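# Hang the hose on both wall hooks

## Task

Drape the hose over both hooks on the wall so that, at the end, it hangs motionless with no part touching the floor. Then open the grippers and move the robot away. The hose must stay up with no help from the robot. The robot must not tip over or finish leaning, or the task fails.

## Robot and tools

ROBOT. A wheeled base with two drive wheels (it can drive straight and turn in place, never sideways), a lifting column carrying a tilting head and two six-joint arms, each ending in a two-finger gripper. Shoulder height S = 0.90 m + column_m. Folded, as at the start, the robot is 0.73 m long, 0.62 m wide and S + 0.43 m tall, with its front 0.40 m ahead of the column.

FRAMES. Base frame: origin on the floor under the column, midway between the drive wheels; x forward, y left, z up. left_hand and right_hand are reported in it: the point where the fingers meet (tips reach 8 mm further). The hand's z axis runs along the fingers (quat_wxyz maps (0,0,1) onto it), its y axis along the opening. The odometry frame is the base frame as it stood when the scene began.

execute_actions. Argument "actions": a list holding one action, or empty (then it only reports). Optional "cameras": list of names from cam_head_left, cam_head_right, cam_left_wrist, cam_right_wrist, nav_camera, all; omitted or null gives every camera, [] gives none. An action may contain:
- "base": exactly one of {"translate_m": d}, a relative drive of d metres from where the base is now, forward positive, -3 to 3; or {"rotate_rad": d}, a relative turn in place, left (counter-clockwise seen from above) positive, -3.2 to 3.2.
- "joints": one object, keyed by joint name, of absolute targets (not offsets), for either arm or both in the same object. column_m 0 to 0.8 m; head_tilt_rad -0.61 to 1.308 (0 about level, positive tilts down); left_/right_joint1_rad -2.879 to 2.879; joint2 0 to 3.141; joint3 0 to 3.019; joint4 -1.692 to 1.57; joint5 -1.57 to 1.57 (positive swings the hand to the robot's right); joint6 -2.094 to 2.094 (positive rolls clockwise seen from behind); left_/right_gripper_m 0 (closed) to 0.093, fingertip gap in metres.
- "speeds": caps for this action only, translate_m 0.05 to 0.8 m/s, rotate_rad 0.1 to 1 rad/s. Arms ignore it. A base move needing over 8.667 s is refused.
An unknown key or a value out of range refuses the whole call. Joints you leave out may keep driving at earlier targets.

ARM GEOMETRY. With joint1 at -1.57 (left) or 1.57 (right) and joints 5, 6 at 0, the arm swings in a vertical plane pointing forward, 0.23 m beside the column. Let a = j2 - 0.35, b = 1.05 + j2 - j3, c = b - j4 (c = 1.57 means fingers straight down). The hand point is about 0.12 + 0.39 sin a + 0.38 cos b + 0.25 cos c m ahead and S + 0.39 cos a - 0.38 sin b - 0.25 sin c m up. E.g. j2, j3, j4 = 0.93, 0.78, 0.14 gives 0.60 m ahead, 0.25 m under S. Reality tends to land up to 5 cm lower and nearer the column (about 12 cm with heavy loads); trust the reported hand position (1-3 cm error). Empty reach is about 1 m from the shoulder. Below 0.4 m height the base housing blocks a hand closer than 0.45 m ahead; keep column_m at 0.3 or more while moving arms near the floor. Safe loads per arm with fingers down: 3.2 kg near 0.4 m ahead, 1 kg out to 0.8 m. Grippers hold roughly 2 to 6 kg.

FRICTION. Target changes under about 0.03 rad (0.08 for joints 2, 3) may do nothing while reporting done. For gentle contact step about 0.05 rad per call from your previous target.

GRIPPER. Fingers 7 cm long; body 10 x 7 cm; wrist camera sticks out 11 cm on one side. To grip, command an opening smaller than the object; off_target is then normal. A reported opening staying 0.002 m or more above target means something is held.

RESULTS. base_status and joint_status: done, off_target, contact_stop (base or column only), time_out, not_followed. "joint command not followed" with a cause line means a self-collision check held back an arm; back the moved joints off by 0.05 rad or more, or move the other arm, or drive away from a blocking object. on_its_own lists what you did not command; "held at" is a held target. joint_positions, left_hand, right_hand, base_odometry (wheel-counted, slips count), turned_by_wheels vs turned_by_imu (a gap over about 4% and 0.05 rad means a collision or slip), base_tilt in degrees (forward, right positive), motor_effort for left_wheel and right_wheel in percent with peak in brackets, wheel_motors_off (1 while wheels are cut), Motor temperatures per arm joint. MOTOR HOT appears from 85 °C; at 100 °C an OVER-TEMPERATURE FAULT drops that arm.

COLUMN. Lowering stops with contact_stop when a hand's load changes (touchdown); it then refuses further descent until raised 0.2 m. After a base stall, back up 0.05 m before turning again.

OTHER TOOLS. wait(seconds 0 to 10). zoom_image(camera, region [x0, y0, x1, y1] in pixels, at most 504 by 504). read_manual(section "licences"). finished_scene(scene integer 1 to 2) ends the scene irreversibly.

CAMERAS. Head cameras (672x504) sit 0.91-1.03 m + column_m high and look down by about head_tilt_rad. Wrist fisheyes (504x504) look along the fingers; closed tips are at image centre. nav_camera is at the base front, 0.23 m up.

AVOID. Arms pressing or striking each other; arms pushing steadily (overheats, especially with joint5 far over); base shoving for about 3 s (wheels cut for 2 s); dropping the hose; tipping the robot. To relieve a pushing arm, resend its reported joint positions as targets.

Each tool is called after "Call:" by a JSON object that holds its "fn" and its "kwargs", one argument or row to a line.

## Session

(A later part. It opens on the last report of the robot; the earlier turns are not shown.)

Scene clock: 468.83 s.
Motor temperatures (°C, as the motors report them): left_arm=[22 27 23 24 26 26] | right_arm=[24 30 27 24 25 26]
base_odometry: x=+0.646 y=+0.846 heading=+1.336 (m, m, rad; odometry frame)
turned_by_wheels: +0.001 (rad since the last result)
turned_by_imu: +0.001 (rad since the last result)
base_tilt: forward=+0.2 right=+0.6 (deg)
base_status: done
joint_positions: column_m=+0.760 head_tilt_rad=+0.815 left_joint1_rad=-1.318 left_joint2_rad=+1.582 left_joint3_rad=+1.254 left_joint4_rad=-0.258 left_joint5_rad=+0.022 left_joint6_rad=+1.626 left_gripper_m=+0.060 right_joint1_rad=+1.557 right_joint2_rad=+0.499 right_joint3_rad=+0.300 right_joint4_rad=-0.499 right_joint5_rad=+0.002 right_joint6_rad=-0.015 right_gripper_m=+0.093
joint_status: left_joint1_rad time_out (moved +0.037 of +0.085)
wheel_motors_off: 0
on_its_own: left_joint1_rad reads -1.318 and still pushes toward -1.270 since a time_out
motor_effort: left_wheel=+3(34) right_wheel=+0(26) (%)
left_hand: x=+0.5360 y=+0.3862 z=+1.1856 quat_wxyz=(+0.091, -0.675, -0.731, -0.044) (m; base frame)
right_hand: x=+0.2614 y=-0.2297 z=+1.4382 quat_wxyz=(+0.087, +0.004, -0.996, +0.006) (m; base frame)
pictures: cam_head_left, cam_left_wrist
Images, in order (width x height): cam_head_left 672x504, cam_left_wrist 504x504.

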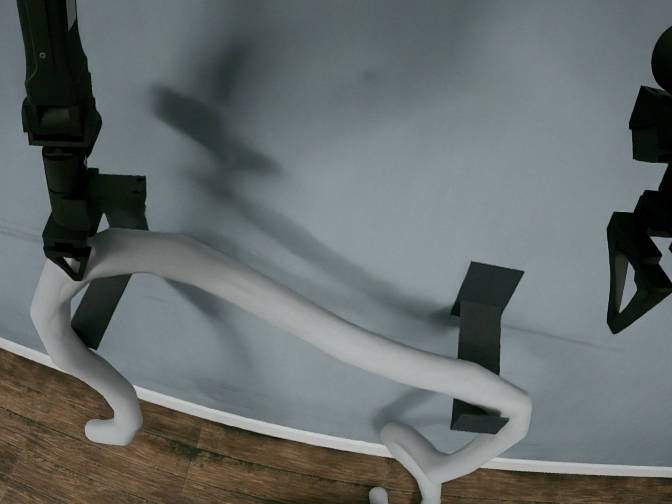

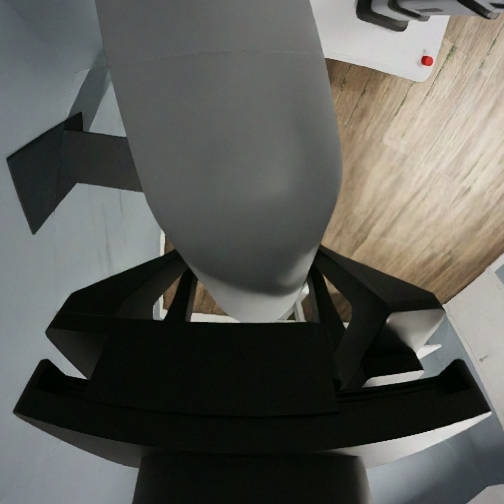

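Call:
{"fn": "execute_actions", "kwargs": {
  "actions": [
    {"joints":{"left_joint1_rad":-1.318,"left_joint6_rad":1.626}}
  ],
  "cameras": []
}}

Call:
{"fn": "wait", "kwargs": {
  "seconds": 1
}}

Call:
{"fn": "execute_actions", "kwargs": {
  "actions": [
    {"joints":{"column_m":0.65}}
  ],
  "cameras": ["cam_head_left","cam_left_wrist"]
}}

Scene clock: 470.20 s.
Motor temperatures (°C, as the motors report them): left_arm=[22 27 23 24 26 26] | right_arm=[24 30 27 24 25 26]
base_odometry: x=+0.646 y=+0.846 heading=+1.336 (m, m, rad; odometry frame)
turned_by_wheels: +0.000 (rad since the last result)
turned_by_imu: +0.000 (rad since the last result)
base_tilt: forward=+0.3 right=+0.5 (deg)
base_status: not commanded
joint_positions: column_m=+0.760 head_tilt_rad=+0.815 left_joint1_rad=-1.351 left_joint2_rad=+1.582 left_joint3_rad=+1.254 left_joint4_rad=-0.258 left_joint5_rad=+0.017 left_joint6_rad=+1.648 left_gripper_m=+0.060 right_joint1_rad=+1.557 right_joint2_rad=+0.499 right_joint3_rad=+0.300 right_joint4_rad=-0.499 right_joint5_rad=+0.002 right_joint6_rad=-0.015 right_gripper_m=+0.093
joint_status: all done
wheel_motors_off: 0
motor_effort: left_wheel=+4(4) right_wheel=+0(1) (%)
left_hand: x=+0.5384 y=+0.3660 z=+1.1815 quat_wxyz=(+0.083, -0.690, -0.718, -0.035) (m; base frame)
right_hand: x=+0.2614 y=-0.2297 z=+1.4382 quat_wxyz=(+0.087, +0.004, -0.996, +0.006) (m; base frame)
pictures: none
No camera images: the call's "cameras" was empty. Leave "cameras" out to get every camera's image.

Scene clock: 471.20 s.
Motor temperatures (°C, as the motors report them): left_arm=[22 27 23 24 26 26] | right_arm=[24 30 27 24 25 26]
base_odometry: x=+0.646 y=+0.846 heading=+1.336 (m, m, rad; odometry frame)
turned_by_wheels: +0.000 (rad since the last result)
turned_by_imu: +0.000 (rad since the last result)
base_tilt: forward=+0.3 right=+0.6 (deg)
base_status: not commanded
joint_positions: column_m=+0.760 head_tilt_rad=+0.815 left_joint1_rad=-1.351 left_joint2_rad=+1.582 left_joint3_rad=+1.254 left_joint4_rad=-0.258 left_joint5_rad=+0.017 left_joint6_rad=+1.648 left_gripper_m=+0.060 right_joint1_rad=+1.557 right_joint2_rad=+0.499 right_joint3_rad=+0.300 right_joint4_rad=-0.499 right_joint5_rad=+0.002 right_joint6_rad=-0.015 right_gripper_m=+0.093
joint_status: all done
wheel_motors_off: 0
motor_effort: left_wheel=+4(4) right_wheel=-4(1) (%)
left_hand: x=+0.5384 y=+0.3660 z=+1.1815 quat_wxyz=(+0.083, -0.690, -0.718, -0.035) (m; base frame)
right_hand: x=+0.2614 y=-0.2297 z=+1.4382 quat_wxyz=(+0.087, +0.004, -0.996, +0.006) (m; base frame)
wait: 1.00 s; at rest by 0.27 s
pictures: cam_head_left, cam_head_right, cam_left_wrist, cam_right_wrist, nav_camera
Images, in order (width x height): cam_head_left 672x504, cam_head_right 672x504, cam_left_wrist 504x504, cam_right_wrist 504x504, nav_camera 672x504.

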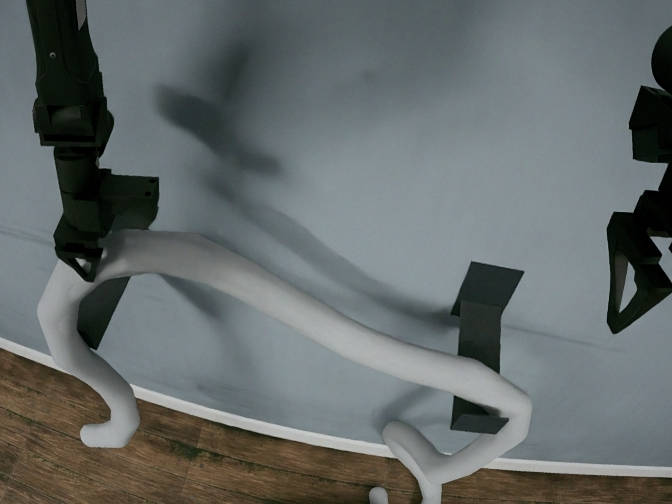

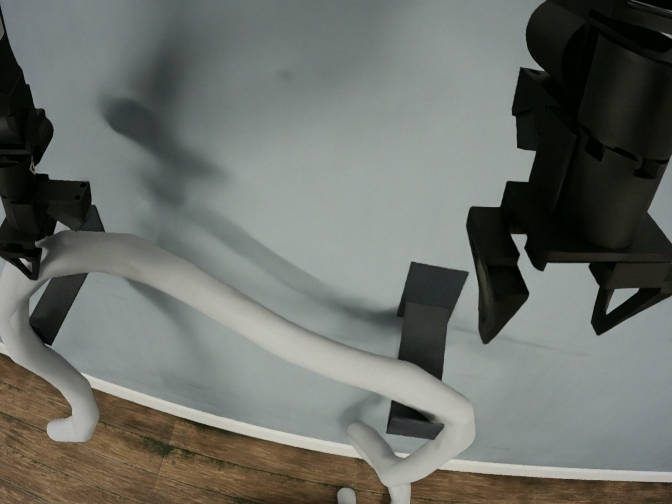

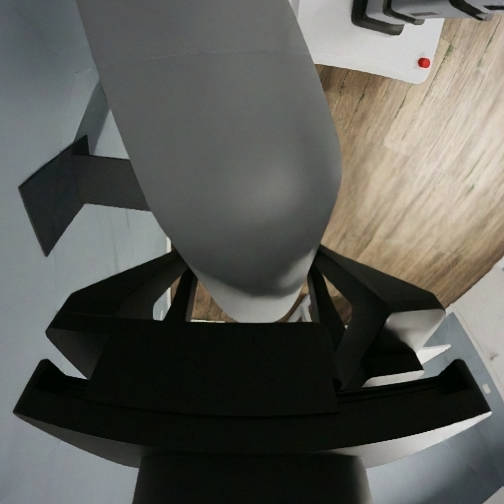

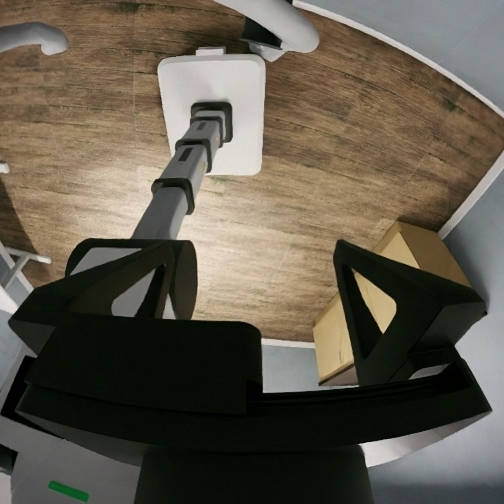

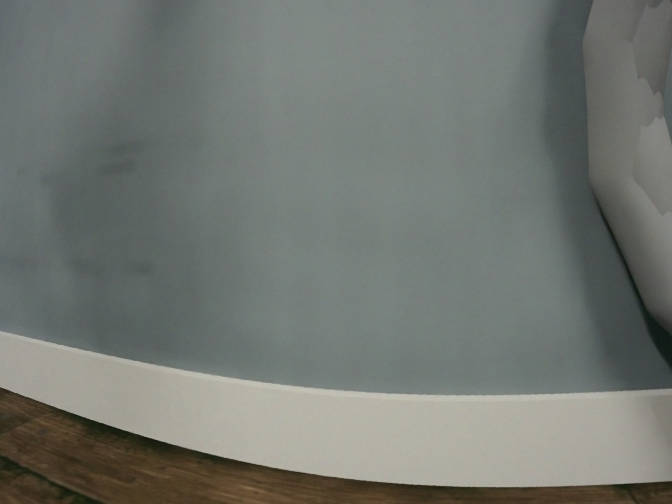

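Scene clock: 473.20 s.
Motor temperatures (°C, as the motors report them): left_arm=[22 27 23 24 26 26] | right_arm=[24 30 27 24 25 26]
base_odometry: x=+0.646 y=+0.846 heading=+1.336 (m, m, rad; odometry frame)
turned_by_wheels: +0.000 (rad since the last result)
turned_by_imu: +0.000 (rad since the last result)
base_tilt: forward=+0.3 right=+0.6 (deg)
base_status: not commanded
joint_positions: column_m=+0.650 head_tilt_rad=+0.815 left_joint1_rad=-1.346 left_joint2_rad=+1.573 left_joint3_rad=+1.243 left_joint4_rad=-0.279 left_joint5_rad=+0.009 left_joint6_rad=+1.629 left_gripper_m=+0.059 right_joint1_rad=+1.557 right_joint2_rad=+0.499 right_joint3_rad=+0.300 right_joint4_rad=-0.499 right_joint5_rad=+0.002 right_joint6_rad=-0.015 right_gripper_m=+0.093
joint_status: all done
wheel_motors_off: 0
motor_effort: left_wheel=+6(6) right_wheel=-7(1) (%)
left_hand: x=+0.5310 y=+0.3686 z=+1.0761 quat_wxyz=(+0.094, -0.681, -0.726, -0.031) (m; base frame)
right_hand: x=+0.2614 y=-0.2297 z=+1.3284 quat_wxyz=(+0.087, +0.004, -0.996, +0.006) (m; base frame)
pictures: cam_head_left, cam_left_wrist
Images, in order (width x height): cam_head_left 672x504, cam_left_wrist 504x504.

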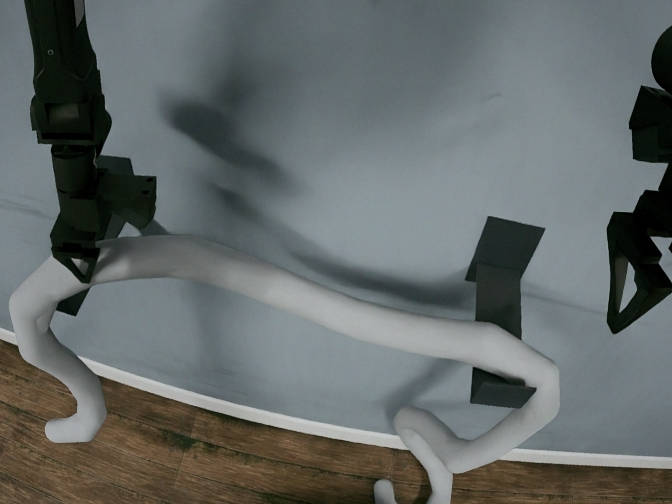

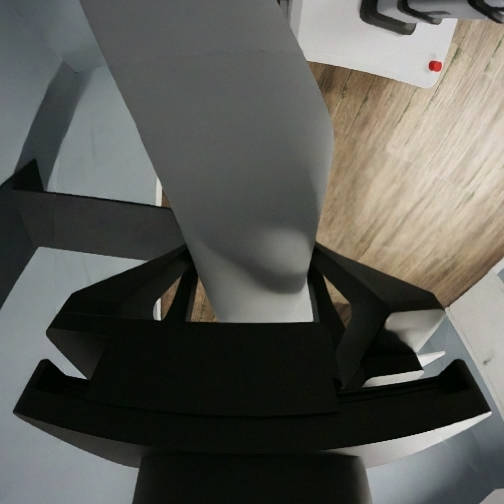

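Release, lift, back away.

Call:
{"fn": "execute_actions", "kwargs": {
  "actions": [
    {"joints":{"left_gripper_m":0.093}}
  ],
  "cameras": []
}}

Call:
{"fn": "execute_actions", "kwargs": {
  "actions": [
    {"joints":{"column_m":0.8}}
  ],
  "cameras": []
}}

Call:
{"fn": "execute_actions", "kwargs": {
  "actions": [
    {"base":{"translate_m":-0.6},"speeds":{"translate_m":0.3}}
  ],
  "cameras": []
}}

Call:
{"fn": "execute_actions", "kwargs": {
  "actions": [
    {"base":{"rotate_rad":-0.15},"joints":{"left_joint1_rad":-1.57,"left_joint2_rad":0.5,"left_joint3_rad":0.3,"left_joint4_rad":-0.5,"left_joint6_rad":0,"column_m":0.4,"head_tilt_rad":0.5}}
  ],
  "cameras": ["cam_head_left","cam_head_right","nav_camera"]
}}

Scene clock: 475.37 s.
Motor temperatures (°C, as the motors report them): left_arm=[22 27 23 24 26 26] | right_arm=[24 30 27 24 25 26]
base_odometry: x=+0.646 y=+0.846 heading=+1.336 (m, m, rad; odometry frame)
turned_by_wheels: +0.000 (rad since the last result)
turned_by_imu: +0.000 (rad since the last result)
base_tilt: forward=+0.2 right=+0.5 (deg)
base_status: not commanded
joint_positions: column_m=+0.650 head_tilt_rad=+0.815 left_joint1_rad=-1.329 left_joint2_rad=+1.570 left_joint3_rad=+1.251 left_joint4_rad=-0.279 left_joint5_rad=+0.005 left_joint6_rad=+1.628 left_gripper_m=+0.093 right_joint1_rad=+1.557 right_joint2_rad=+0.499 right_joint3_rad=+0.300 right_joint4_rad=-0.499 right_joint5_rad=+0.002 right_joint6_rad=-0.015 right_gripper_m=+0.093
joint_status: all done
wheel_motors_off: 0
motor_effort: left_wheel=+6(6) right_wheel=-3(4) (%)
left_hand: x=+0.5358 y=+0.3807 z=+1.0801 quat_wxyz=(+0.097, -0.677, -0.728, -0.042) (m; base frame)
right_hand: x=+0.2614 y=-0.2297 z=+1.3284 quat_wxyz=(+0.087, +0.004, -0.996, +0.006) (m; base frame)
pictures: none
No camera images: the call's "cameras" was empty. Leave "cameras" out to get every camera's image.

Scene clock: 477.90 s.
Motor temperatures (°C, as the motors report them): left_arm=[22 27 23 24 26 26] | right_arm=[24 30 27 24 25 26]
base_odometry: x=+0.646 y=+0.846 heading=+1.336 (m, m, rad; odometry frame)
turned_by_wheels: +0.000 (rad since the last result)
turned_by_imu: +0.000 (rad since the last result)
base_tilt: forward=+0.3 right=+0.6 (deg)
base_status: not commanded
joint_positions: column_m=+0.800 head_tilt_rad=+0.815 left_joint1_rad=-1.327 left_joint2_rad=+1.561 left_joint3_rad=+1.271 left_joint4_rad=-0.263 left_joint5_rad=+0.003 left_joint6_rad=+1.628 left_gripper_m=+0.093 right_joint1_rad=+1.557 right_joint2_rad=+0.499 right_joint3_rad=+0.300 right_joint4_rad=-0.499 right_joint5_rad=+0.001 right_joint6_rad=-0.015 right_gripper_m=+0.093
joint_status: all done
wheel_motors_off: 0
motor_effort: left_wheel=+5(7) right_wheel=-4(2) (%)
left_hand: x=+0.5557 y=+0.3840 z=+1.2354 quat_wxyz=(+0.085, -0.679, -0.727, -0.060) (m; base frame)
right_hand: x=+0.2614 y=-0.2297 z=+1.4783 quat_wxyz=(+0.087, +0.004, -0.996, +0.006) (m; base frame)
pictures: none
No camera images: the call's "cameras" was empty. Leave "cameras" out to get every camera's image.

Scene clock: 481.27 s.
Motor temperatures (°C, as the motors report them): left_arm=[22 27 23 24 26 26] | right_arm=[24 30 27 24 25 26]
base_odometry: x=+0.507 y=+0.262 heading=+1.337 (m, m, rad; odometry frame)
turned_by_wheels: +0.001 (rad since the last result)
turned_by_imu: +0.003 (rad since the last result)
base_tilt: forward=+0.3 right=+0.5 (deg)
base_status: done
joint_positions: column_m=+0.800 head_tilt_rad=+0.815 left_joint1_rad=-1.324 left_joint2_rad=+1.559 left_joint3_rad=+1.275 left_joint4_rad=-0.262 left_joint5_rad=+0.003 left_joint6_rad=+1.628 left_gripper_m=+0.093 right_joint1_rad=+1.557 right_joint2_rad=+0.499 right_joint3_rad=+0.300 right_joint4_rad=-0.499 right_joint5_rad=+0.001 right_joint6_rad=-0.015 right_gripper_m=+0.093
joint_status: not commanded
wheel_motors_off: 0
motor_effort: left_wheel=+3(43) right_wheel=-2(29) (%)
left_hand: x=+0.5593 y=+0.3856 z=+1.2371 quat_wxyz=(+0.083, -0.679, -0.727, -0.064) (m; base frame)
right_hand: x=+0.2614 y=-0.2297 z=+1.4783 quat_wxyz=(+0.087, +0.004, -0.996, +0.006) (m; base frame)
pictures: none
No camera images: the call's "cameras" was empty. Leave "cameras" out to get every camera's image.

Scene clock: 487.00 s.
Motor temperatures (°C, as the motors report them): left_arm=[22 26 23 24 26 26] | right_arm=[24 30 27 24 25 26]
base_odometry: x=+0.507 y=+0.262 heading=+1.188 (m, m, rad; odometry frame)
turned_by_wheels: -0.149 (rad since the last result)
turned_by_imu: -0.146 (rad since the last result)
base_tilt: forward=+0.3 right=+0.6 (deg)
base_status: done
joint_positions: column_m=+0.400 head_tilt_rad=+0.518 left_joint1_rad=-1.573 left_joint2_rad=+0.501 left_joint3_rad=+0.290 left_joint4_rad=-0.492 left_joint5_rad=+0.003 left_joint6_rad=+0.014 left_gripper_m=+0.093 right_joint1_rad=+1.557 right_joint2_rad=+0.499 right_joint3_rad=+0.300 right_joint4_rad=-0.499 right_joint5_rad=+0.001 right_joint6_rad=-0.015 right_gripper_m=+0.093
joint_status: all done
wheel_motors_off: 0
motor_effort: left_wheel=+1(46) right_wheel=-3(35) (%)
left_hand: x=+0.2571 y=+0.2234 z=+1.0772 quat_wxyz=(+0.089, -0.007, -0.996, +0.003) (m; base frame)
right_hand: x=+0.2614 y=-0.2297 z=+1.0784 quat_wxyz=(+0.087, +0.004, -0.996, +0.006) (m; base frame)
pictures: cam_head_left, cam_head_right, nav_camera
Images, in order (width x height): cam_head_left 672x504, cam_head_right 672x504, nav_camera 672x504.

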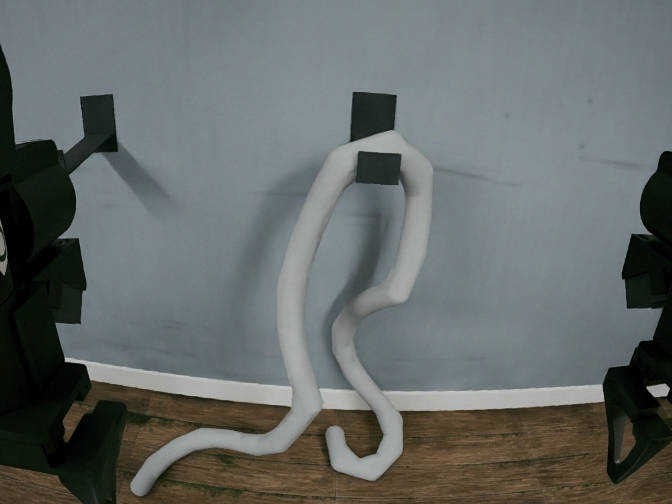

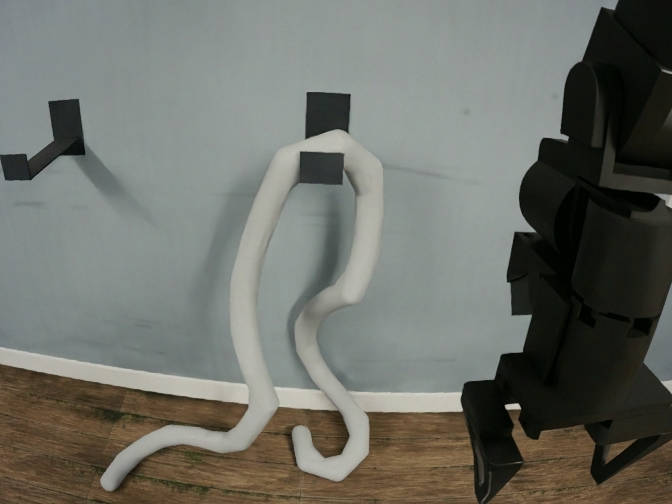

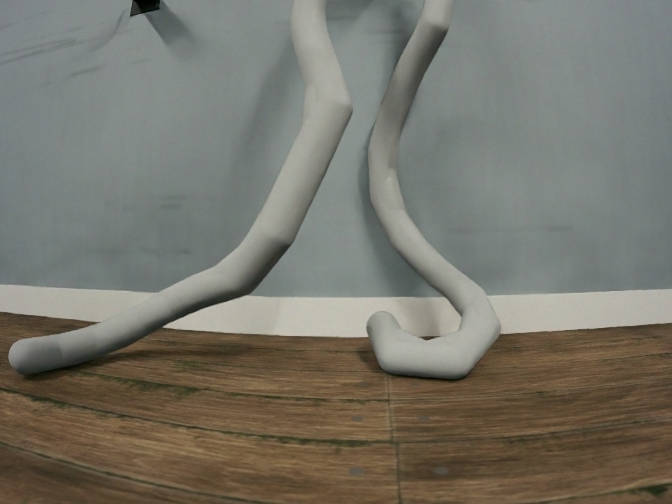

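Call:
{"fn": "execute_actions", "kwargs": {
  "actions": [
    {"base":{"rotate_rad":-0.2},"joints":{"left_joint1_rad":-1.57,"left_joint2_rad":2.05,"left_joint3_rad":1.6,"left_joint4_rad":0.95,"left_joint6_rad":0.6,"head_tilt_rad":0.9}}
  ],
  "cameras": []
}}

Call:
{"fn": "execute_actions", "kwargs": {
  "actions": [
    {"base":{"translate_m":0.25},"joints":{"column_m":0.1}}
  ],
  "cameras": ["cam_head_right","cam_left_wrist","nav_camera"]
}}

Scene clock: 492.77 s.
Motor temperatures (°C, as the motors report them): left_arm=[22 26 23 24 26 26] | right_arm=[24 30 27 24 25 26]
base_odometry: x=+0.507 y=+0.262 heading=+0.989 (m, m, rad; odometry frame)
turned_by_wheels: -0.199 (rad since the last result)
turned_by_imu: -0.197 (rad since the last result)
base_tilt: forward=+0.3 right=+0.6 (deg)
base_status: done
joint_positions: column_m=+0.400 head_tilt_rad=+0.901 left_joint1_rad=-1.573 left_joint2_rad=+2.061 left_joint3_rad=+1.591 left_joint4_rad=+0.928 left_joint5_rad=+0.002 left_joint6_rad=+0.586 left_gripper_m=+0.093 right_joint1_rad=+1.557 right_joint2_rad=+0.499 right_joint3_rad=+0.300 right_joint4_rad=-0.499 right_joint5_rad=+0.001 right_joint6_rad=-0.015 right_gripper_m=+0.093
joint_status: all done
wheel_motors_off: 0
motor_effort: left_wheel=+5(53) right_wheel=+0(23) (%)
left_hand: x=+0.7299 y=+0.2227 z=+0.7290 quat_wxyz=(-0.452, -0.255, -0.844, -0.135) (m; base frame)
right_hand: x=+0.2614 y=-0.2297 z=+1.0784 quat_wxyz=(+0.087, +0.004, -0.996, +0.006) (m; base frame)
pictures: none
No camera images: the call's "cameras" was empty. Leave "cameras" out to get every camera's image.

Scene clock: 497.20 s.
Motor temperatures (°C, as the motors report them): left_arm=[22 26 23 24 26 26] | right_arm=[24 29 27 24 25 26]
base_odometry: x=+0.644 y=+0.471 heading=+0.988 (m, m, rad; odometry frame)
turned_by_wheels: -0.001 (rad since the last result)
turned_by_imu: -0.001 (rad since the last result)
base_tilt: forward=+0.3 right=+0.5 (deg)
base_status: done
joint_positions: column_m=+0.100 head_tilt_rad=+0.902 left_joint1_rad=-1.577 left_joint2_rad=+2.057 left_joint3_rad=+1.596 left_joint4_rad=+0.931 left_joint5_rad=+0.002 left_joint6_rad=+0.593 left_gripper_m=+0.093 right_joint1_rad=+1.557 right_joint2_rad=+0.500 right_joint3_rad=+0.301 right_joint4_rad=-0.499 right_joint5_rad=+0.001 right_joint6_rad=-0.015 right_gripper_m=+0.093
joint_status: all done
wheel_motors_off: 0
motor_effort: left_wheel=-2(54) right_wheel=+2(37) (%)
left_hand: x=+0.7350 y=+0.2193 z=+0.4330 quat_wxyz=(-0.457, -0.257, -0.841, -0.136) (m; base frame)
right_hand: x=+0.2623 y=-0.2297 z=+0.7785 quat_wxyz=(+0.087, +0.004, -0.996, +0.006) (m; base frame)
pictures: cam_head_right, cam_left_wrist, nav_camera
Images, in order (width x height): cam_head_right 672x504, cam_left_wrist 504x504, nav_camera 672x504.

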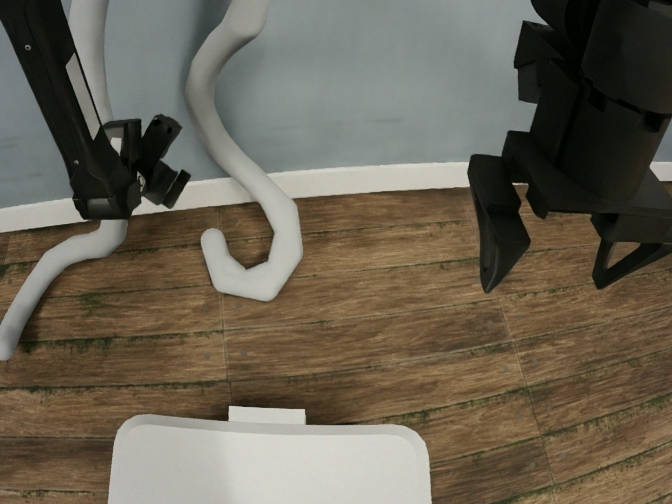

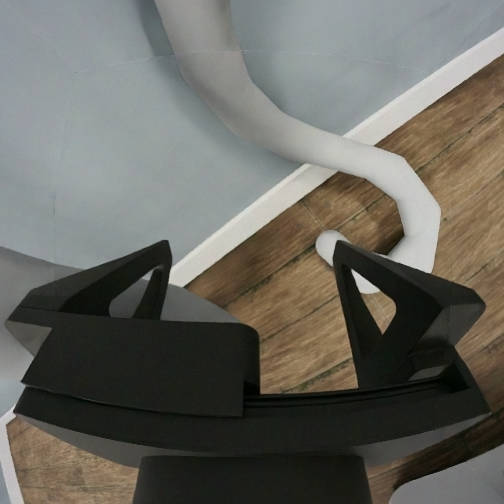

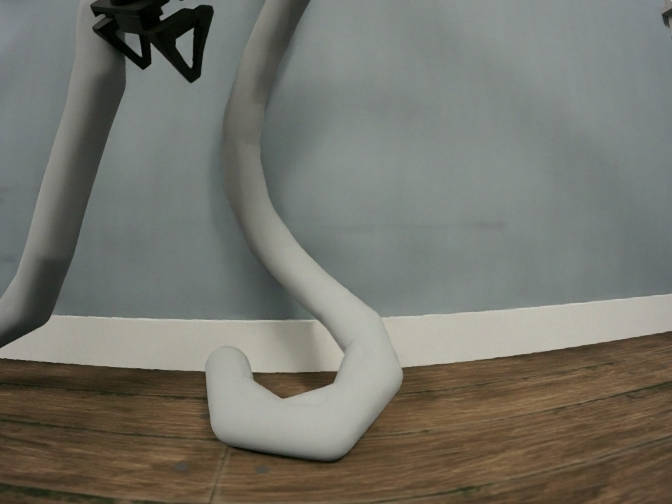

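Call:
{"fn": "execute_actions", "kwargs": {
  "actions": [
    {"base":{"translate_m":-0.2},"speeds":{"translate_m":0.2}}
  ],
  "cameras": []
}}

Call:
{"fn": "execute_actions", "kwargs": {
  "actions": [
    {"base":{"rotate_rad":0.11}}
  ],
  "cameras": ["cam_head_left","cam_left_wrist","nav_camera"]
}}

Scene clock: 506.70 s.
Motor temperatures (°C, as the motors report them): left_arm=[22 27 23 24 26 26] | right_arm=[24 29 27 24 25 26]
base_odometry: x=+0.534 y=+0.304 heading=+0.989 (m, m, rad; odometry frame)
turned_by_wheels: +0.001 (rad since the last result)
turned_by_imu: +0.002 (rad since the last result)
base_tilt: forward=+0.3 right=+0.6 (deg)
base_status: done
joint_positions: column_m=+0.100 head_tilt_rad=+0.902 left_joint1_rad=-1.576 left_joint2_rad=+2.054 left_joint3_rad=+1.596 left_joint4_rad=+0.932 left_joint5_rad=+0.002 left_joint6_rad=+0.593 left_gripper_m=+0.093 right_joint1_rad=+1.557 right_joint2_rad=+0.499 right_joint3_rad=+0.301 right_joint4_rad=-0.499 right_joint5_rad=+0.001 right_joint6_rad=-0.015 right_gripper_m=+0.093
joint_status: not commanded
wheel_motors_off: 0
motor_effort: left_wheel=+1(41) right_wheel=-1(30) (%)
left_hand: x=+0.7364 y=+0.2196 z=+0.4347 quat_wxyz=(-0.458, -0.257, -0.840, -0.136) (m; base frame)
right_hand: x=+0.2621 y=-0.2297 z=+0.7785 quat_wxyz=(+0.087, +0.004, -0.996, +0.006) (m; base frame)
pictures: none
No camera images: the call's "cameras" was empty. Leave "cameras" out to get every camera's image.

Scene clock: 507.87 s.
Motor temperatures (°C, as the motors report them): left_arm=[22 27 23 24 26 26] | right_arm=[24 29 27 24 25 26]
base_odometry: x=+0.534 y=+0.304 heading=+1.098 (m, m, rad; odometry frame)
turned_by_wheels: +0.108 (rad since the last result)
turned_by_imu: +0.107 (rad since the last result)
base_tilt: forward=+0.3 right=+0.6 (deg)
base_status: done
joint_positions: column_m=+0.100 head_tilt_rad=+0.902 left_joint1_rad=-1.565 left_joint2_rad=+2.054 left_joint3_rad=+1.596 left_joint4_rad=+0.932 left_joint5_rad=+0.002 left_joint6_rad=+0.593 left_gripper_m=+0.093 right_joint1_rad=+1.557 right_joint2_rad=+0.499 right_joint3_rad=+0.301 right_joint4_rad=-0.499 right_joint5_rad=+0.001 right_joint6_rad=-0.015 right_gripper_m=+0.093
joint_status: not commanded
wheel_motors_off: 0
motor_effort: left_wheel=+0(36) right_wheel=+2(37) (%)
left_hand: x=+0.7364 y=+0.2293 z=+0.4347 quat_wxyz=(-0.457, -0.257, -0.840, -0.142) (m; base frame)
right_hand: x=+0.2621 y=-0.2297 z=+0.7785 quat_wxyz=(+0.087, +0.004, -0.996, +0.006) (m; base frame)
pictures: cam_head_left, cam_left_wrist, nav_camera
Images, in order (width x height): cam_head_left 672x504, cam_left_wrist 504x504, nav_camera 672x504.

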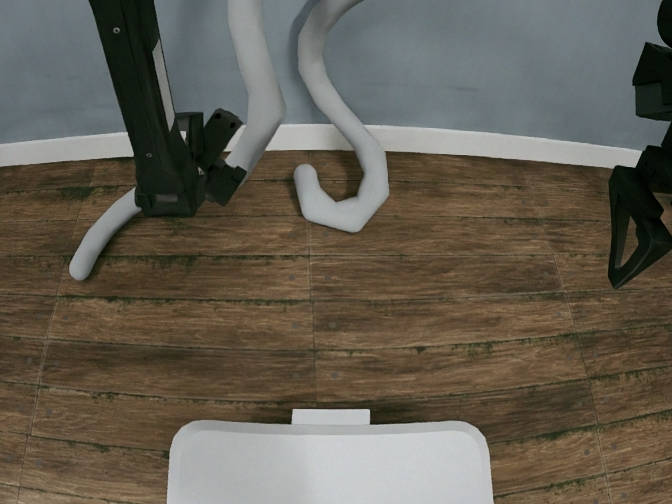

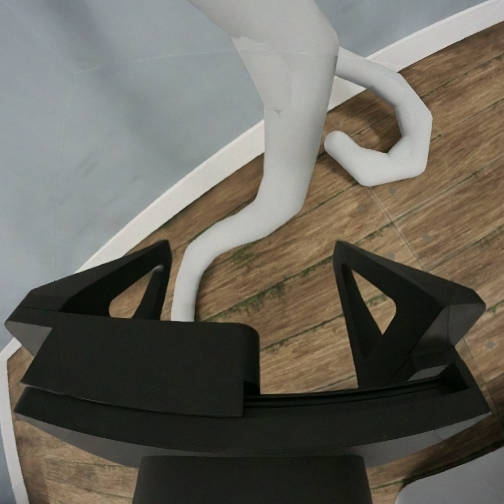

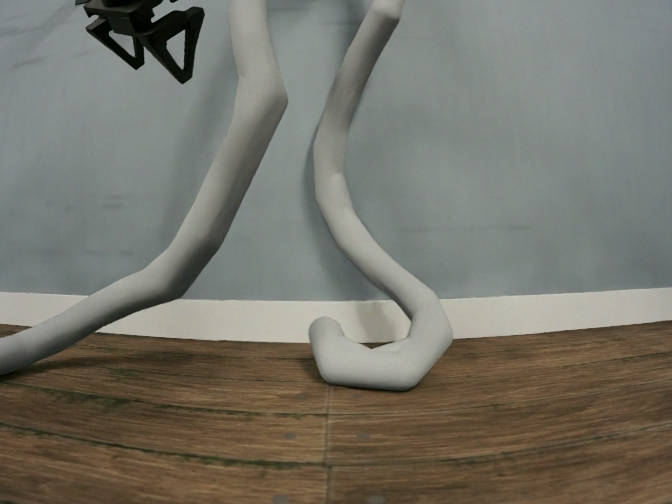

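Call:
{"fn": "execute_actions", "kwargs": {
  "actions": [
    {"base":{"rotate_rad":-0.1},"joints":{"column_m":0.07}}
  ],
  "cameras": []
}}

Call:
{"fn": "execute_actions", "kwargs": {
  "actions": [
    {"base":{"translate_m":0.08},"speeds":{"translate_m":0.1}}
  ],
  "cameras": ["cam_left_wrist","nav_camera"]
}}

Scene clock: 509.77 s.
Motor temperatures (°C, as the motors report them): left_arm=[22 27 23 24 26 26] | right_arm=[24 29 27 24 25 26]
base_odometry: x=+0.534 y=+0.304 heading=+0.999 (m, m, rad; odometry frame)
turned_by_wheels: -0.099 (rad since the last result)
turned_by_imu: -0.098 (rad since the last result)
base_tilt: forward=+0.3 right=+0.5 (deg)
base_status: done
joint_positions: column_m=+0.070 head_tilt_rad=+0.902 left_joint1_rad=-1.576 left_joint2_rad=+2.054 left_joint3_rad=+1.596 left_joint4_rad=+0.932 left_joint5_rad=+0.002 left_joint6_rad=+0.593 left_gripper_m=+0.093 right_joint1_rad=+1.557 right_joint2_rad=+0.499 right_joint3_rad=+0.301 right_joint4_rad=-0.499 right_joint5_rad=+0.001 right_joint6_rad=-0.015 right_gripper_m=+0.093
joint_status: all done
wheel_motors_off: 0
motor_effort: left_wheel=+1(39) right_wheel=-2(33) (%)
left_hand: x=+0.7364 y=+0.2199 z=+0.4047 quat_wxyz=(-0.458, -0.257, -0.840, -0.136) (m; base frame)
right_hand: x=+0.2621 y=-0.2297 z=+0.7485 quat_wxyz=(+0.087, +0.004, -0.996, +0.006) (m; base frame)
pictures: none
No camera images: the call's "cameras" was empty. Leave "cameras" out to get every camera's image.

Scene clock: 511.40 s.
Motor temperatures (°C, as the motors report them): left_arm=[22 27 23 24 26 26] | right_arm=[24 29 27 24 25 26]
base_odometry: x=+0.578 y=+0.371 heading=+0.999 (m, m, rad; odometry frame)
turned_by_wheels: -0.001 (rad since the last result)
turned_by_imu: -0.001 (rad since the last result)
base_tilt: forward=+0.3 right=+0.6 (deg)
base_status: done
joint_positions: column_m=+0.070 head_tilt_rad=+0.902 left_joint1_rad=-1.576 left_joint2_rad=+2.054 left_joint3_rad=+1.596 left_joint4_rad=+0.932 left_joint5_rad=+0.002 left_joint6_rad=+0.593 left_gripper_m=+0.093 right_joint1_rad=+1.557 right_joint2_rad=+0.500 right_joint3_rad=+0.300 right_joint4_rad=-0.499 right_joint5_rad=+0.001 right_joint6_rad=-0.015 right_gripper_m=+0.093
joint_status: not commanded
wheel_motors_off: 0
motor_effort: left_wheel=-1(37) right_wheel=+1(39) (%)
left_hand: x=+0.7368 y=+0.2202 z=+0.4050 quat_wxyz=(-0.458, -0.257, -0.840, -0.137) (m; base frame)
right_hand: x=+0.2616 y=-0.2297 z=+0.7484 quat_wxyz=(+0.087, +0.004, -0.996, +0.006) (m; base frame)
pictures: cam_left_wrist, nav_camera
Images, in order (width x height): cam_left_wrist 504x504, nav_camera 672x504.

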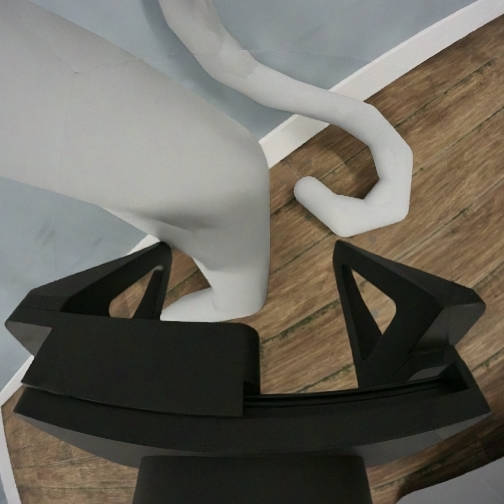

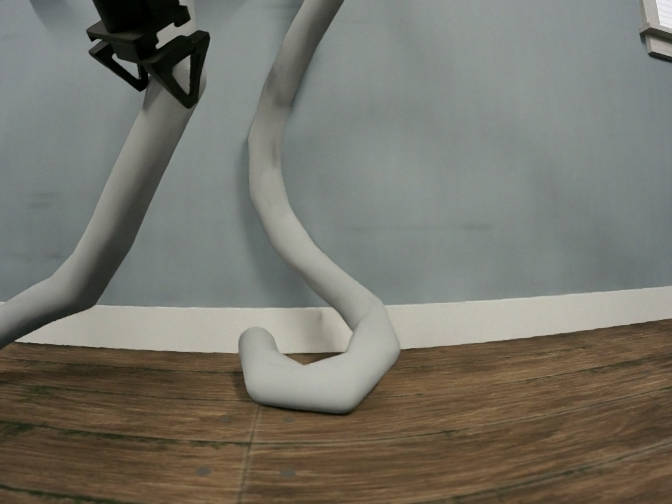

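Call:
{"fn": "execute_actions", "kwargs": {
  "actions": [
    {"base":{"translate_m":0.04},"speeds":{"translate_m":0.08}}
  ],
  "cameras": []
}}

Call:
{"fn": "execute_actions", "kwargs": {
  "actions": [
    {"joints":{"left_gripper_m":0.04}}
  ],
  "cameras": ["cam_left_wrist","nav_camera"]
}}

Scene clock: 513.37 s.
Motor temperatures (°C, as the motors report them): left_arm=[22 27 23 24 26 26] | right_arm=[24 29 27 24 25 26]
base_odometry: x=+0.599 y=+0.405 heading=+0.998 (m, m, rad; odometry frame)
turned_by_wheels: -0.001 (rad since the last result)
turned_by_imu: -0.001 (rad since the last result)
base_tilt: forward=+0.3 right=+0.6 (deg)
base_status: done
joint_positions: column_m=+0.070 head_tilt_rad=+0.902 left_joint1_rad=-1.576 left_joint2_rad=+2.054 left_joint3_rad=+1.597 left_joint4_rad=+0.932 left_joint5_rad=+0.002 left_joint6_rad=+0.593 left_gripper_m=+0.093 right_joint1_rad=+1.557 right_joint2_rad=+0.500 right_joint3_rad=+0.300 right_joint4_rad=-0.499 right_joint5_rad=+0.001 right_joint6_rad=-0.015 right_gripper_m=+0.093
joint_status: not commanded
wheel_motors_off: 0
motor_effort: left_wheel=-1(31) right_wheel=+1(31) (%)
left_hand: x=+0.7370 y=+0.2203 z=+0.4051 quat_wxyz=(-0.459, -0.257, -0.840, -0.137) (m; base frame)
right_hand: x=+0.2615 y=-0.2297 z=+0.7483 quat_wxyz=(+0.087, +0.004, -0.996, +0.006) (m; base frame)
pictures: none
No camera images: the call's "cameras" was empty. Leave "cameras" out to get every camera's image.

Scene clock: 513.97 s.
Motor temperatures (°C, as the motors report them): left_arm=[22 27 23 24 26 26] | right_arm=[24 29 27 24 25 26]
base_odometry: x=+0.599 y=+0.405 heading=+0.998 (m, m, rad; odometry frame)
turned_by_wheels: +0.000 (rad since the last result)
turned_by_imu: +0.000 (rad since the last result)
base_tilt: forward=+0.3 right=+0.6 (deg)
base_status: not commanded
joint_positions: column_m=+0.070 head_tilt_rad=+0.902 left_joint1_rad=-1.575 left_joint2_rad=+2.054 left_joint3_rad=+1.597 left_joint4_rad=+0.933 left_joint5_rad=+0.003 left_joint6_rad=+0.592 left_gripper_m=+0.057 right_joint1_rad=+1.557 right_joint2_rad=+0.500 right_joint3_rad=+0.300 right_joint4_rad=-0.499 right_joint5_rad=+0.001 right_joint6_rad=-0.015 right_gripper_m=+0.093
joint_status: left_gripper_m off_target (ended at +0.057, target +0.040)
wheel_motors_off: 0
motor_effort: left_wheel=-1(1) right_wheel=+1(1) (%)
left_hand: x=+0.7371 y=+0.2210 z=+0.4054 quat_wxyz=(-0.459, -0.257, -0.839, -0.137) (m; base frame)
right_hand: x=+0.2615 y=-0.2297 z=+0.7483 quat_wxyz=(+0.087, +0.004, -0.996, +0.006) (m; base frame)
pictures: cam_left_wrist, nav_camera
Images, in order (width x height): cam_left_wrist 504x504, nav_camera 672x504.

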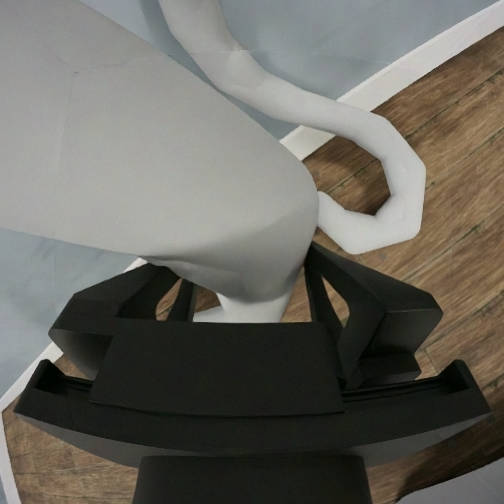

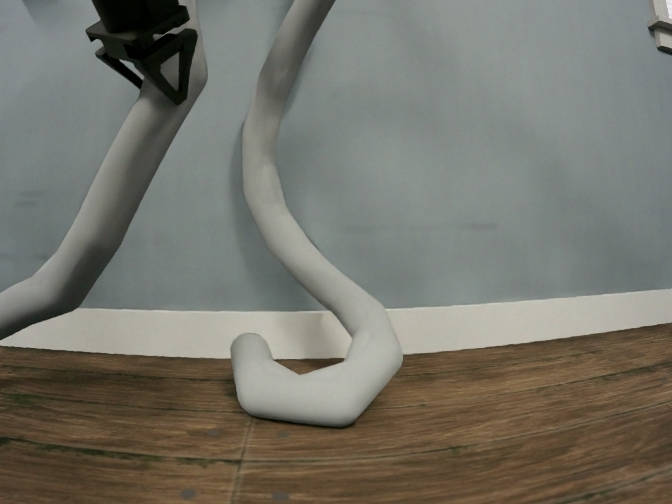

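Call:
{"fn": "execute_actions", "kwargs": {
  "actions": [
    {"joints":{"column_m":0.8,"left_joint2_rad":1.55,"left_joint3_rad":1.28,"left_joint4_rad":-0.25,"head_tilt_rad":0.8}}
  ],
  "cameras": []
}}

Call:
{"fn": "execute_actions", "kwargs": {
  "actions": [
    {"base":{"translate_m":-0.18},"speeds":{"translate_m":0.15},"joints":{"left_joint6_rad":1.2}}
  ],
  "cameras": []
}}

Call:
{"fn": "execute_actions", "kwargs": {
  "actions": [
    {"base":{"rotate_rad":0.335},"speeds":{"rotate_rad":0.2},"joints":{"left_joint6_rad":1.6,"left_joint1_rad":-1.45}}
  ],
  "cameras": ["cam_head_left","cam_head_right"]
}}

Scene clock: 525.33 s.
Motor temperatures (°C, as the motors report them): left_arm=[22 27 23 24 26 26] | right_arm=[24 29 27 24 25 26]
base_odometry: x=+0.599 y=+0.405 heading=+0.998 (m, m, rad; odometry frame)
turned_by_wheels: +0.000 (rad since the last result)
turned_by_imu: +0.001 (rad since the last result)
base_tilt: forward=+0.2 right=+0.6 (deg)
base_status: not commanded
joint_positions: column_m=+0.800 head_tilt_rad=+0.816 left_joint1_rad=-1.569 left_joint2_rad=+1.565 left_joint3_rad=+1.269 left_joint4_rad=-0.241 left_joint5_rad=+0.007 left_joint6_rad=+0.587 left_gripper_m=+0.057 right_joint1_rad=+1.557 right_joint2_rad=+0.500 right_joint3_rad=+0.300 right_joint4_rad=-0.499 right_joint5_rad=+0.001 right_joint6_rad=-0.015 right_gripper_m=+0.093
joint_status: all done
wheel_motors_off: 0
motor_effort: left_wheel=-2(2) right_wheel=+2(4) (%)
left_hand: x=+0.5680 y=+0.2247 z=+1.2168 quat_wxyz=(+0.006, -0.289, -0.957, +0.004) (m; base frame)
right_hand: x=+0.2615 y=-0.2297 z=+1.4782 quat_wxyz=(+0.087, +0.004, -0.996, +0.006) (m; base frame)
pictures: none
No camera images: the call's "cameras" was empty. Leave "cameras" out to get every camera's image.

Scene clock: 527.60 s.
Motor temperatures (°C, as the motors report them): left_arm=[22 27 23 24 26 26] | right_arm=[24 29 27 24 25 26]
base_odometry: x=+0.502 y=+0.254 heading=+0.998 (m, m, rad; odometry frame)
turned_by_wheels: +0.001 (rad since the last result)
turned_by_imu: +0.001 (rad since the last result)
base_tilt: forward=+0.3 right=+0.6 (deg)
base_status: done
joint_positions: column_m=+0.800 head_tilt_rad=+0.815 left_joint1_rad=-1.571 left_joint2_rad=+1.565 left_joint3_rad=+1.297 left_joint4_rad=-0.241 left_joint5_rad=+0.007 left_joint6_rad=+1.176 left_gripper_m=+0.057 right_joint1_rad=+1.557 right_joint2_rad=+0.500 right_joint3_rad=+0.300 right_joint4_rad=-0.499 right_joint5_rad=+0.001 right_joint6_rad=-0.015 right_gripper_m=+0.093
joint_status: all done
wheel_motors_off: 0
motor_effort: left_wheel=-1(31) right_wheel=-5(32) (%)
left_hand: x=+0.5854 y=+0.2232 z=+1.2194 quat_wxyz=(-0.008, -0.555, -0.832, -0.001) (m; base frame)
right_hand: x=+0.2616 y=-0.2297 z=+1.4782 quat_wxyz=(+0.087, +0.004, -0.996, +0.006) (m; base frame)
pictures: none
No camera images: the call's "cameras" was empty. Leave "cameras" out to get every camera's image.

Scene clock: 529.93 s.
Motor temperatures (°C, as the motors report them): left_arm=[22 27 23 24 26 26] | right_arm=[24 29 27 24 25 26]
base_odometry: x=+0.502 y=+0.254 heading=+1.331 (m, m, rad; odometry frame)
turned_by_wheels: +0.333 (rad since the last result)
turned_by_imu: +0.326 (rad since the last result)
base_tilt: forward=+0.3 right=+0.6 (deg)
base_status: done
joint_positions: column_m=+0.800 head_tilt_rad=+0.815 left_joint1_rad=-1.503 left_joint2_rad=+1.563 left_joint3_rad=+1.300 left_joint4_rad=-0.227 left_joint5_rad=+0.028 left_joint6_rad=+1.585 left_gripper_m=+0.057 right_joint1_rad=+1.557 right_joint2_rad=+0.500 right_joint3_rad=+0.300 right_joint4_rad=-0.499 right_joint5_rad=+0.001 right_joint6_rad=-0.015 right_gripper_m=+0.093
joint_status: left_joint1_rad off_target (ended at -1.503, target -1.450); the others done
wheel_motors_off: 0
motor_effort: left_wheel=-3(44) right_wheel=+0(30) (%)
left_hand: x=+0.5909 y=+0.2655 z=+1.2219 quat_wxyz=(-0.001, -0.701, -0.713, -0.023) (m; base frame)
right_hand: x=+0.2616 y=-0.2297 z=+1.4782 quat_wxyz=(+0.087, +0.004, -0.996, +0.006) (m; base frame)
pictures: cam_head_left, cam_head_right
Images, in order (width x height): cam_head_left 672x504, cam_head_right 672x504.

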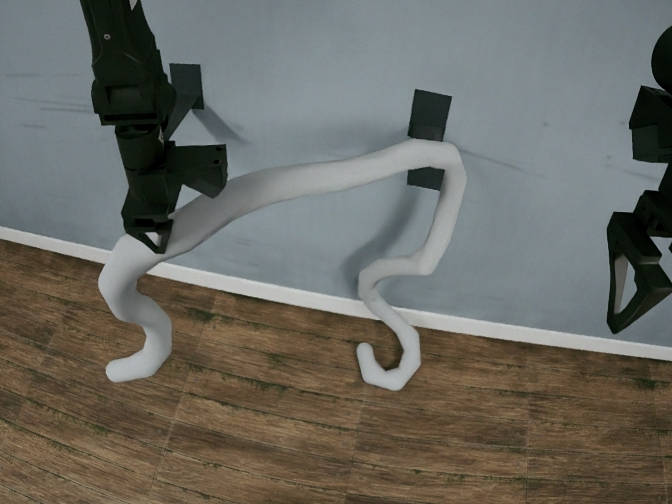

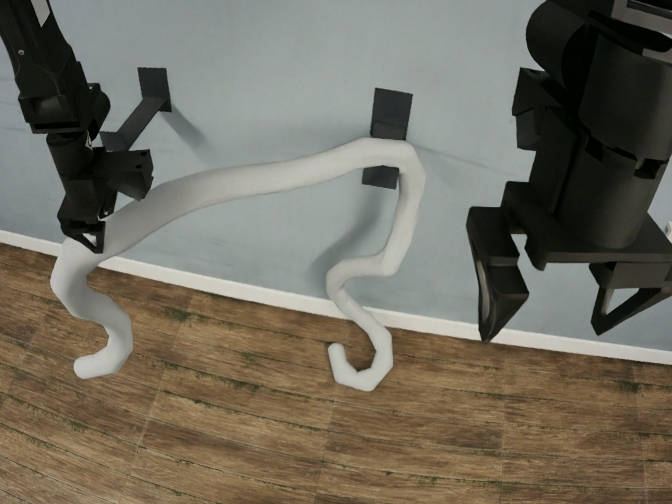

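Call:
{"fn": "execute_actions", "kwargs": {
  "actions": [
    {"base":{"rotate_rad":0.3},"speeds":{"rotate_rad":0.12},"joints":{"left_joint1_rad":-1.5}}
  ],
  "cameras": ["cam_head_left","cam_head_right"]
}}

Scene clock: 535.37 s.
Motor temperatures (°C, as the motors report them): left_arm=[22 27 23 24 26 26] | right_arm=[24 29 27 24 25 26]
base_odometry: x=+0.502 y=+0.254 heading=+1.628 (m, m, rad; odometry frame)
turned_by_wheels: +0.296 (rad since the last result)
turned_by_imu: +0.291 (rad since the last result)
base_tilt: forward=+0.3 right=+0.6 (deg)
base_status: done
joint_positions: column_m=+0.800 head_tilt_rad=+0.815 left_joint1_rad=-1.576 left_joint2_rad=+1.563 left_joint3_rad=+1.293 left_joint4_rad=-0.227 left_joint5_rad=+0.037 left_joint6_rad=+1.598 left_gripper_m=+0.057 right_joint1_rad=+1.557 right_joint2_rad=+0.500 right_joint3_rad=+0.300 right_joint4_rad=-0.499 right_joint5_rad=+0.001 right_joint6_rad=-0.015 right_gripper_m=+0.093
joint_status: left_joint1_rad off_target (ended at -1.576, target -1.500)
wheel_motors_off: 0
motor_effort: left_wheel=-9(48) right_wheel=+6(42) (%)
left_hand: x=+0.5875 y=+0.2148 z=+1.2203 quat_wxyz=(-0.024, -0.718, -0.696, +0.005) (m; base frame)
right_hand: x=+0.2616 y=-0.2297 z=+1.4782 quat_wxyz=(+0.087, +0.004, -0.996, +0.006) (m; base frame)
pictures: cam_head_left, cam_head_right
Images, in order (width x height): cam_head_left 672x504, cam_head_right 672x504.

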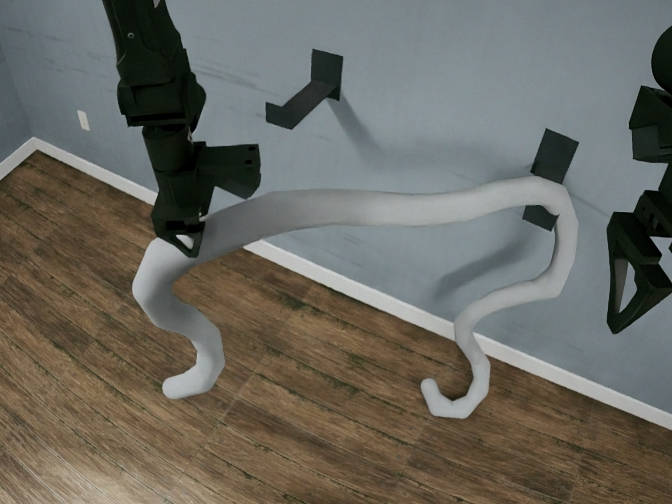

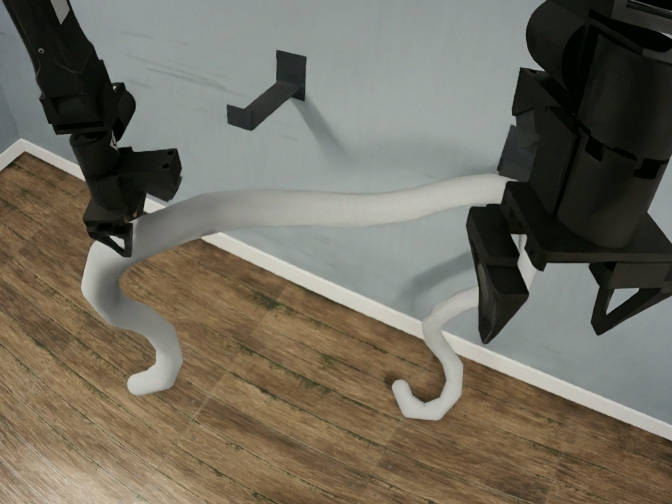

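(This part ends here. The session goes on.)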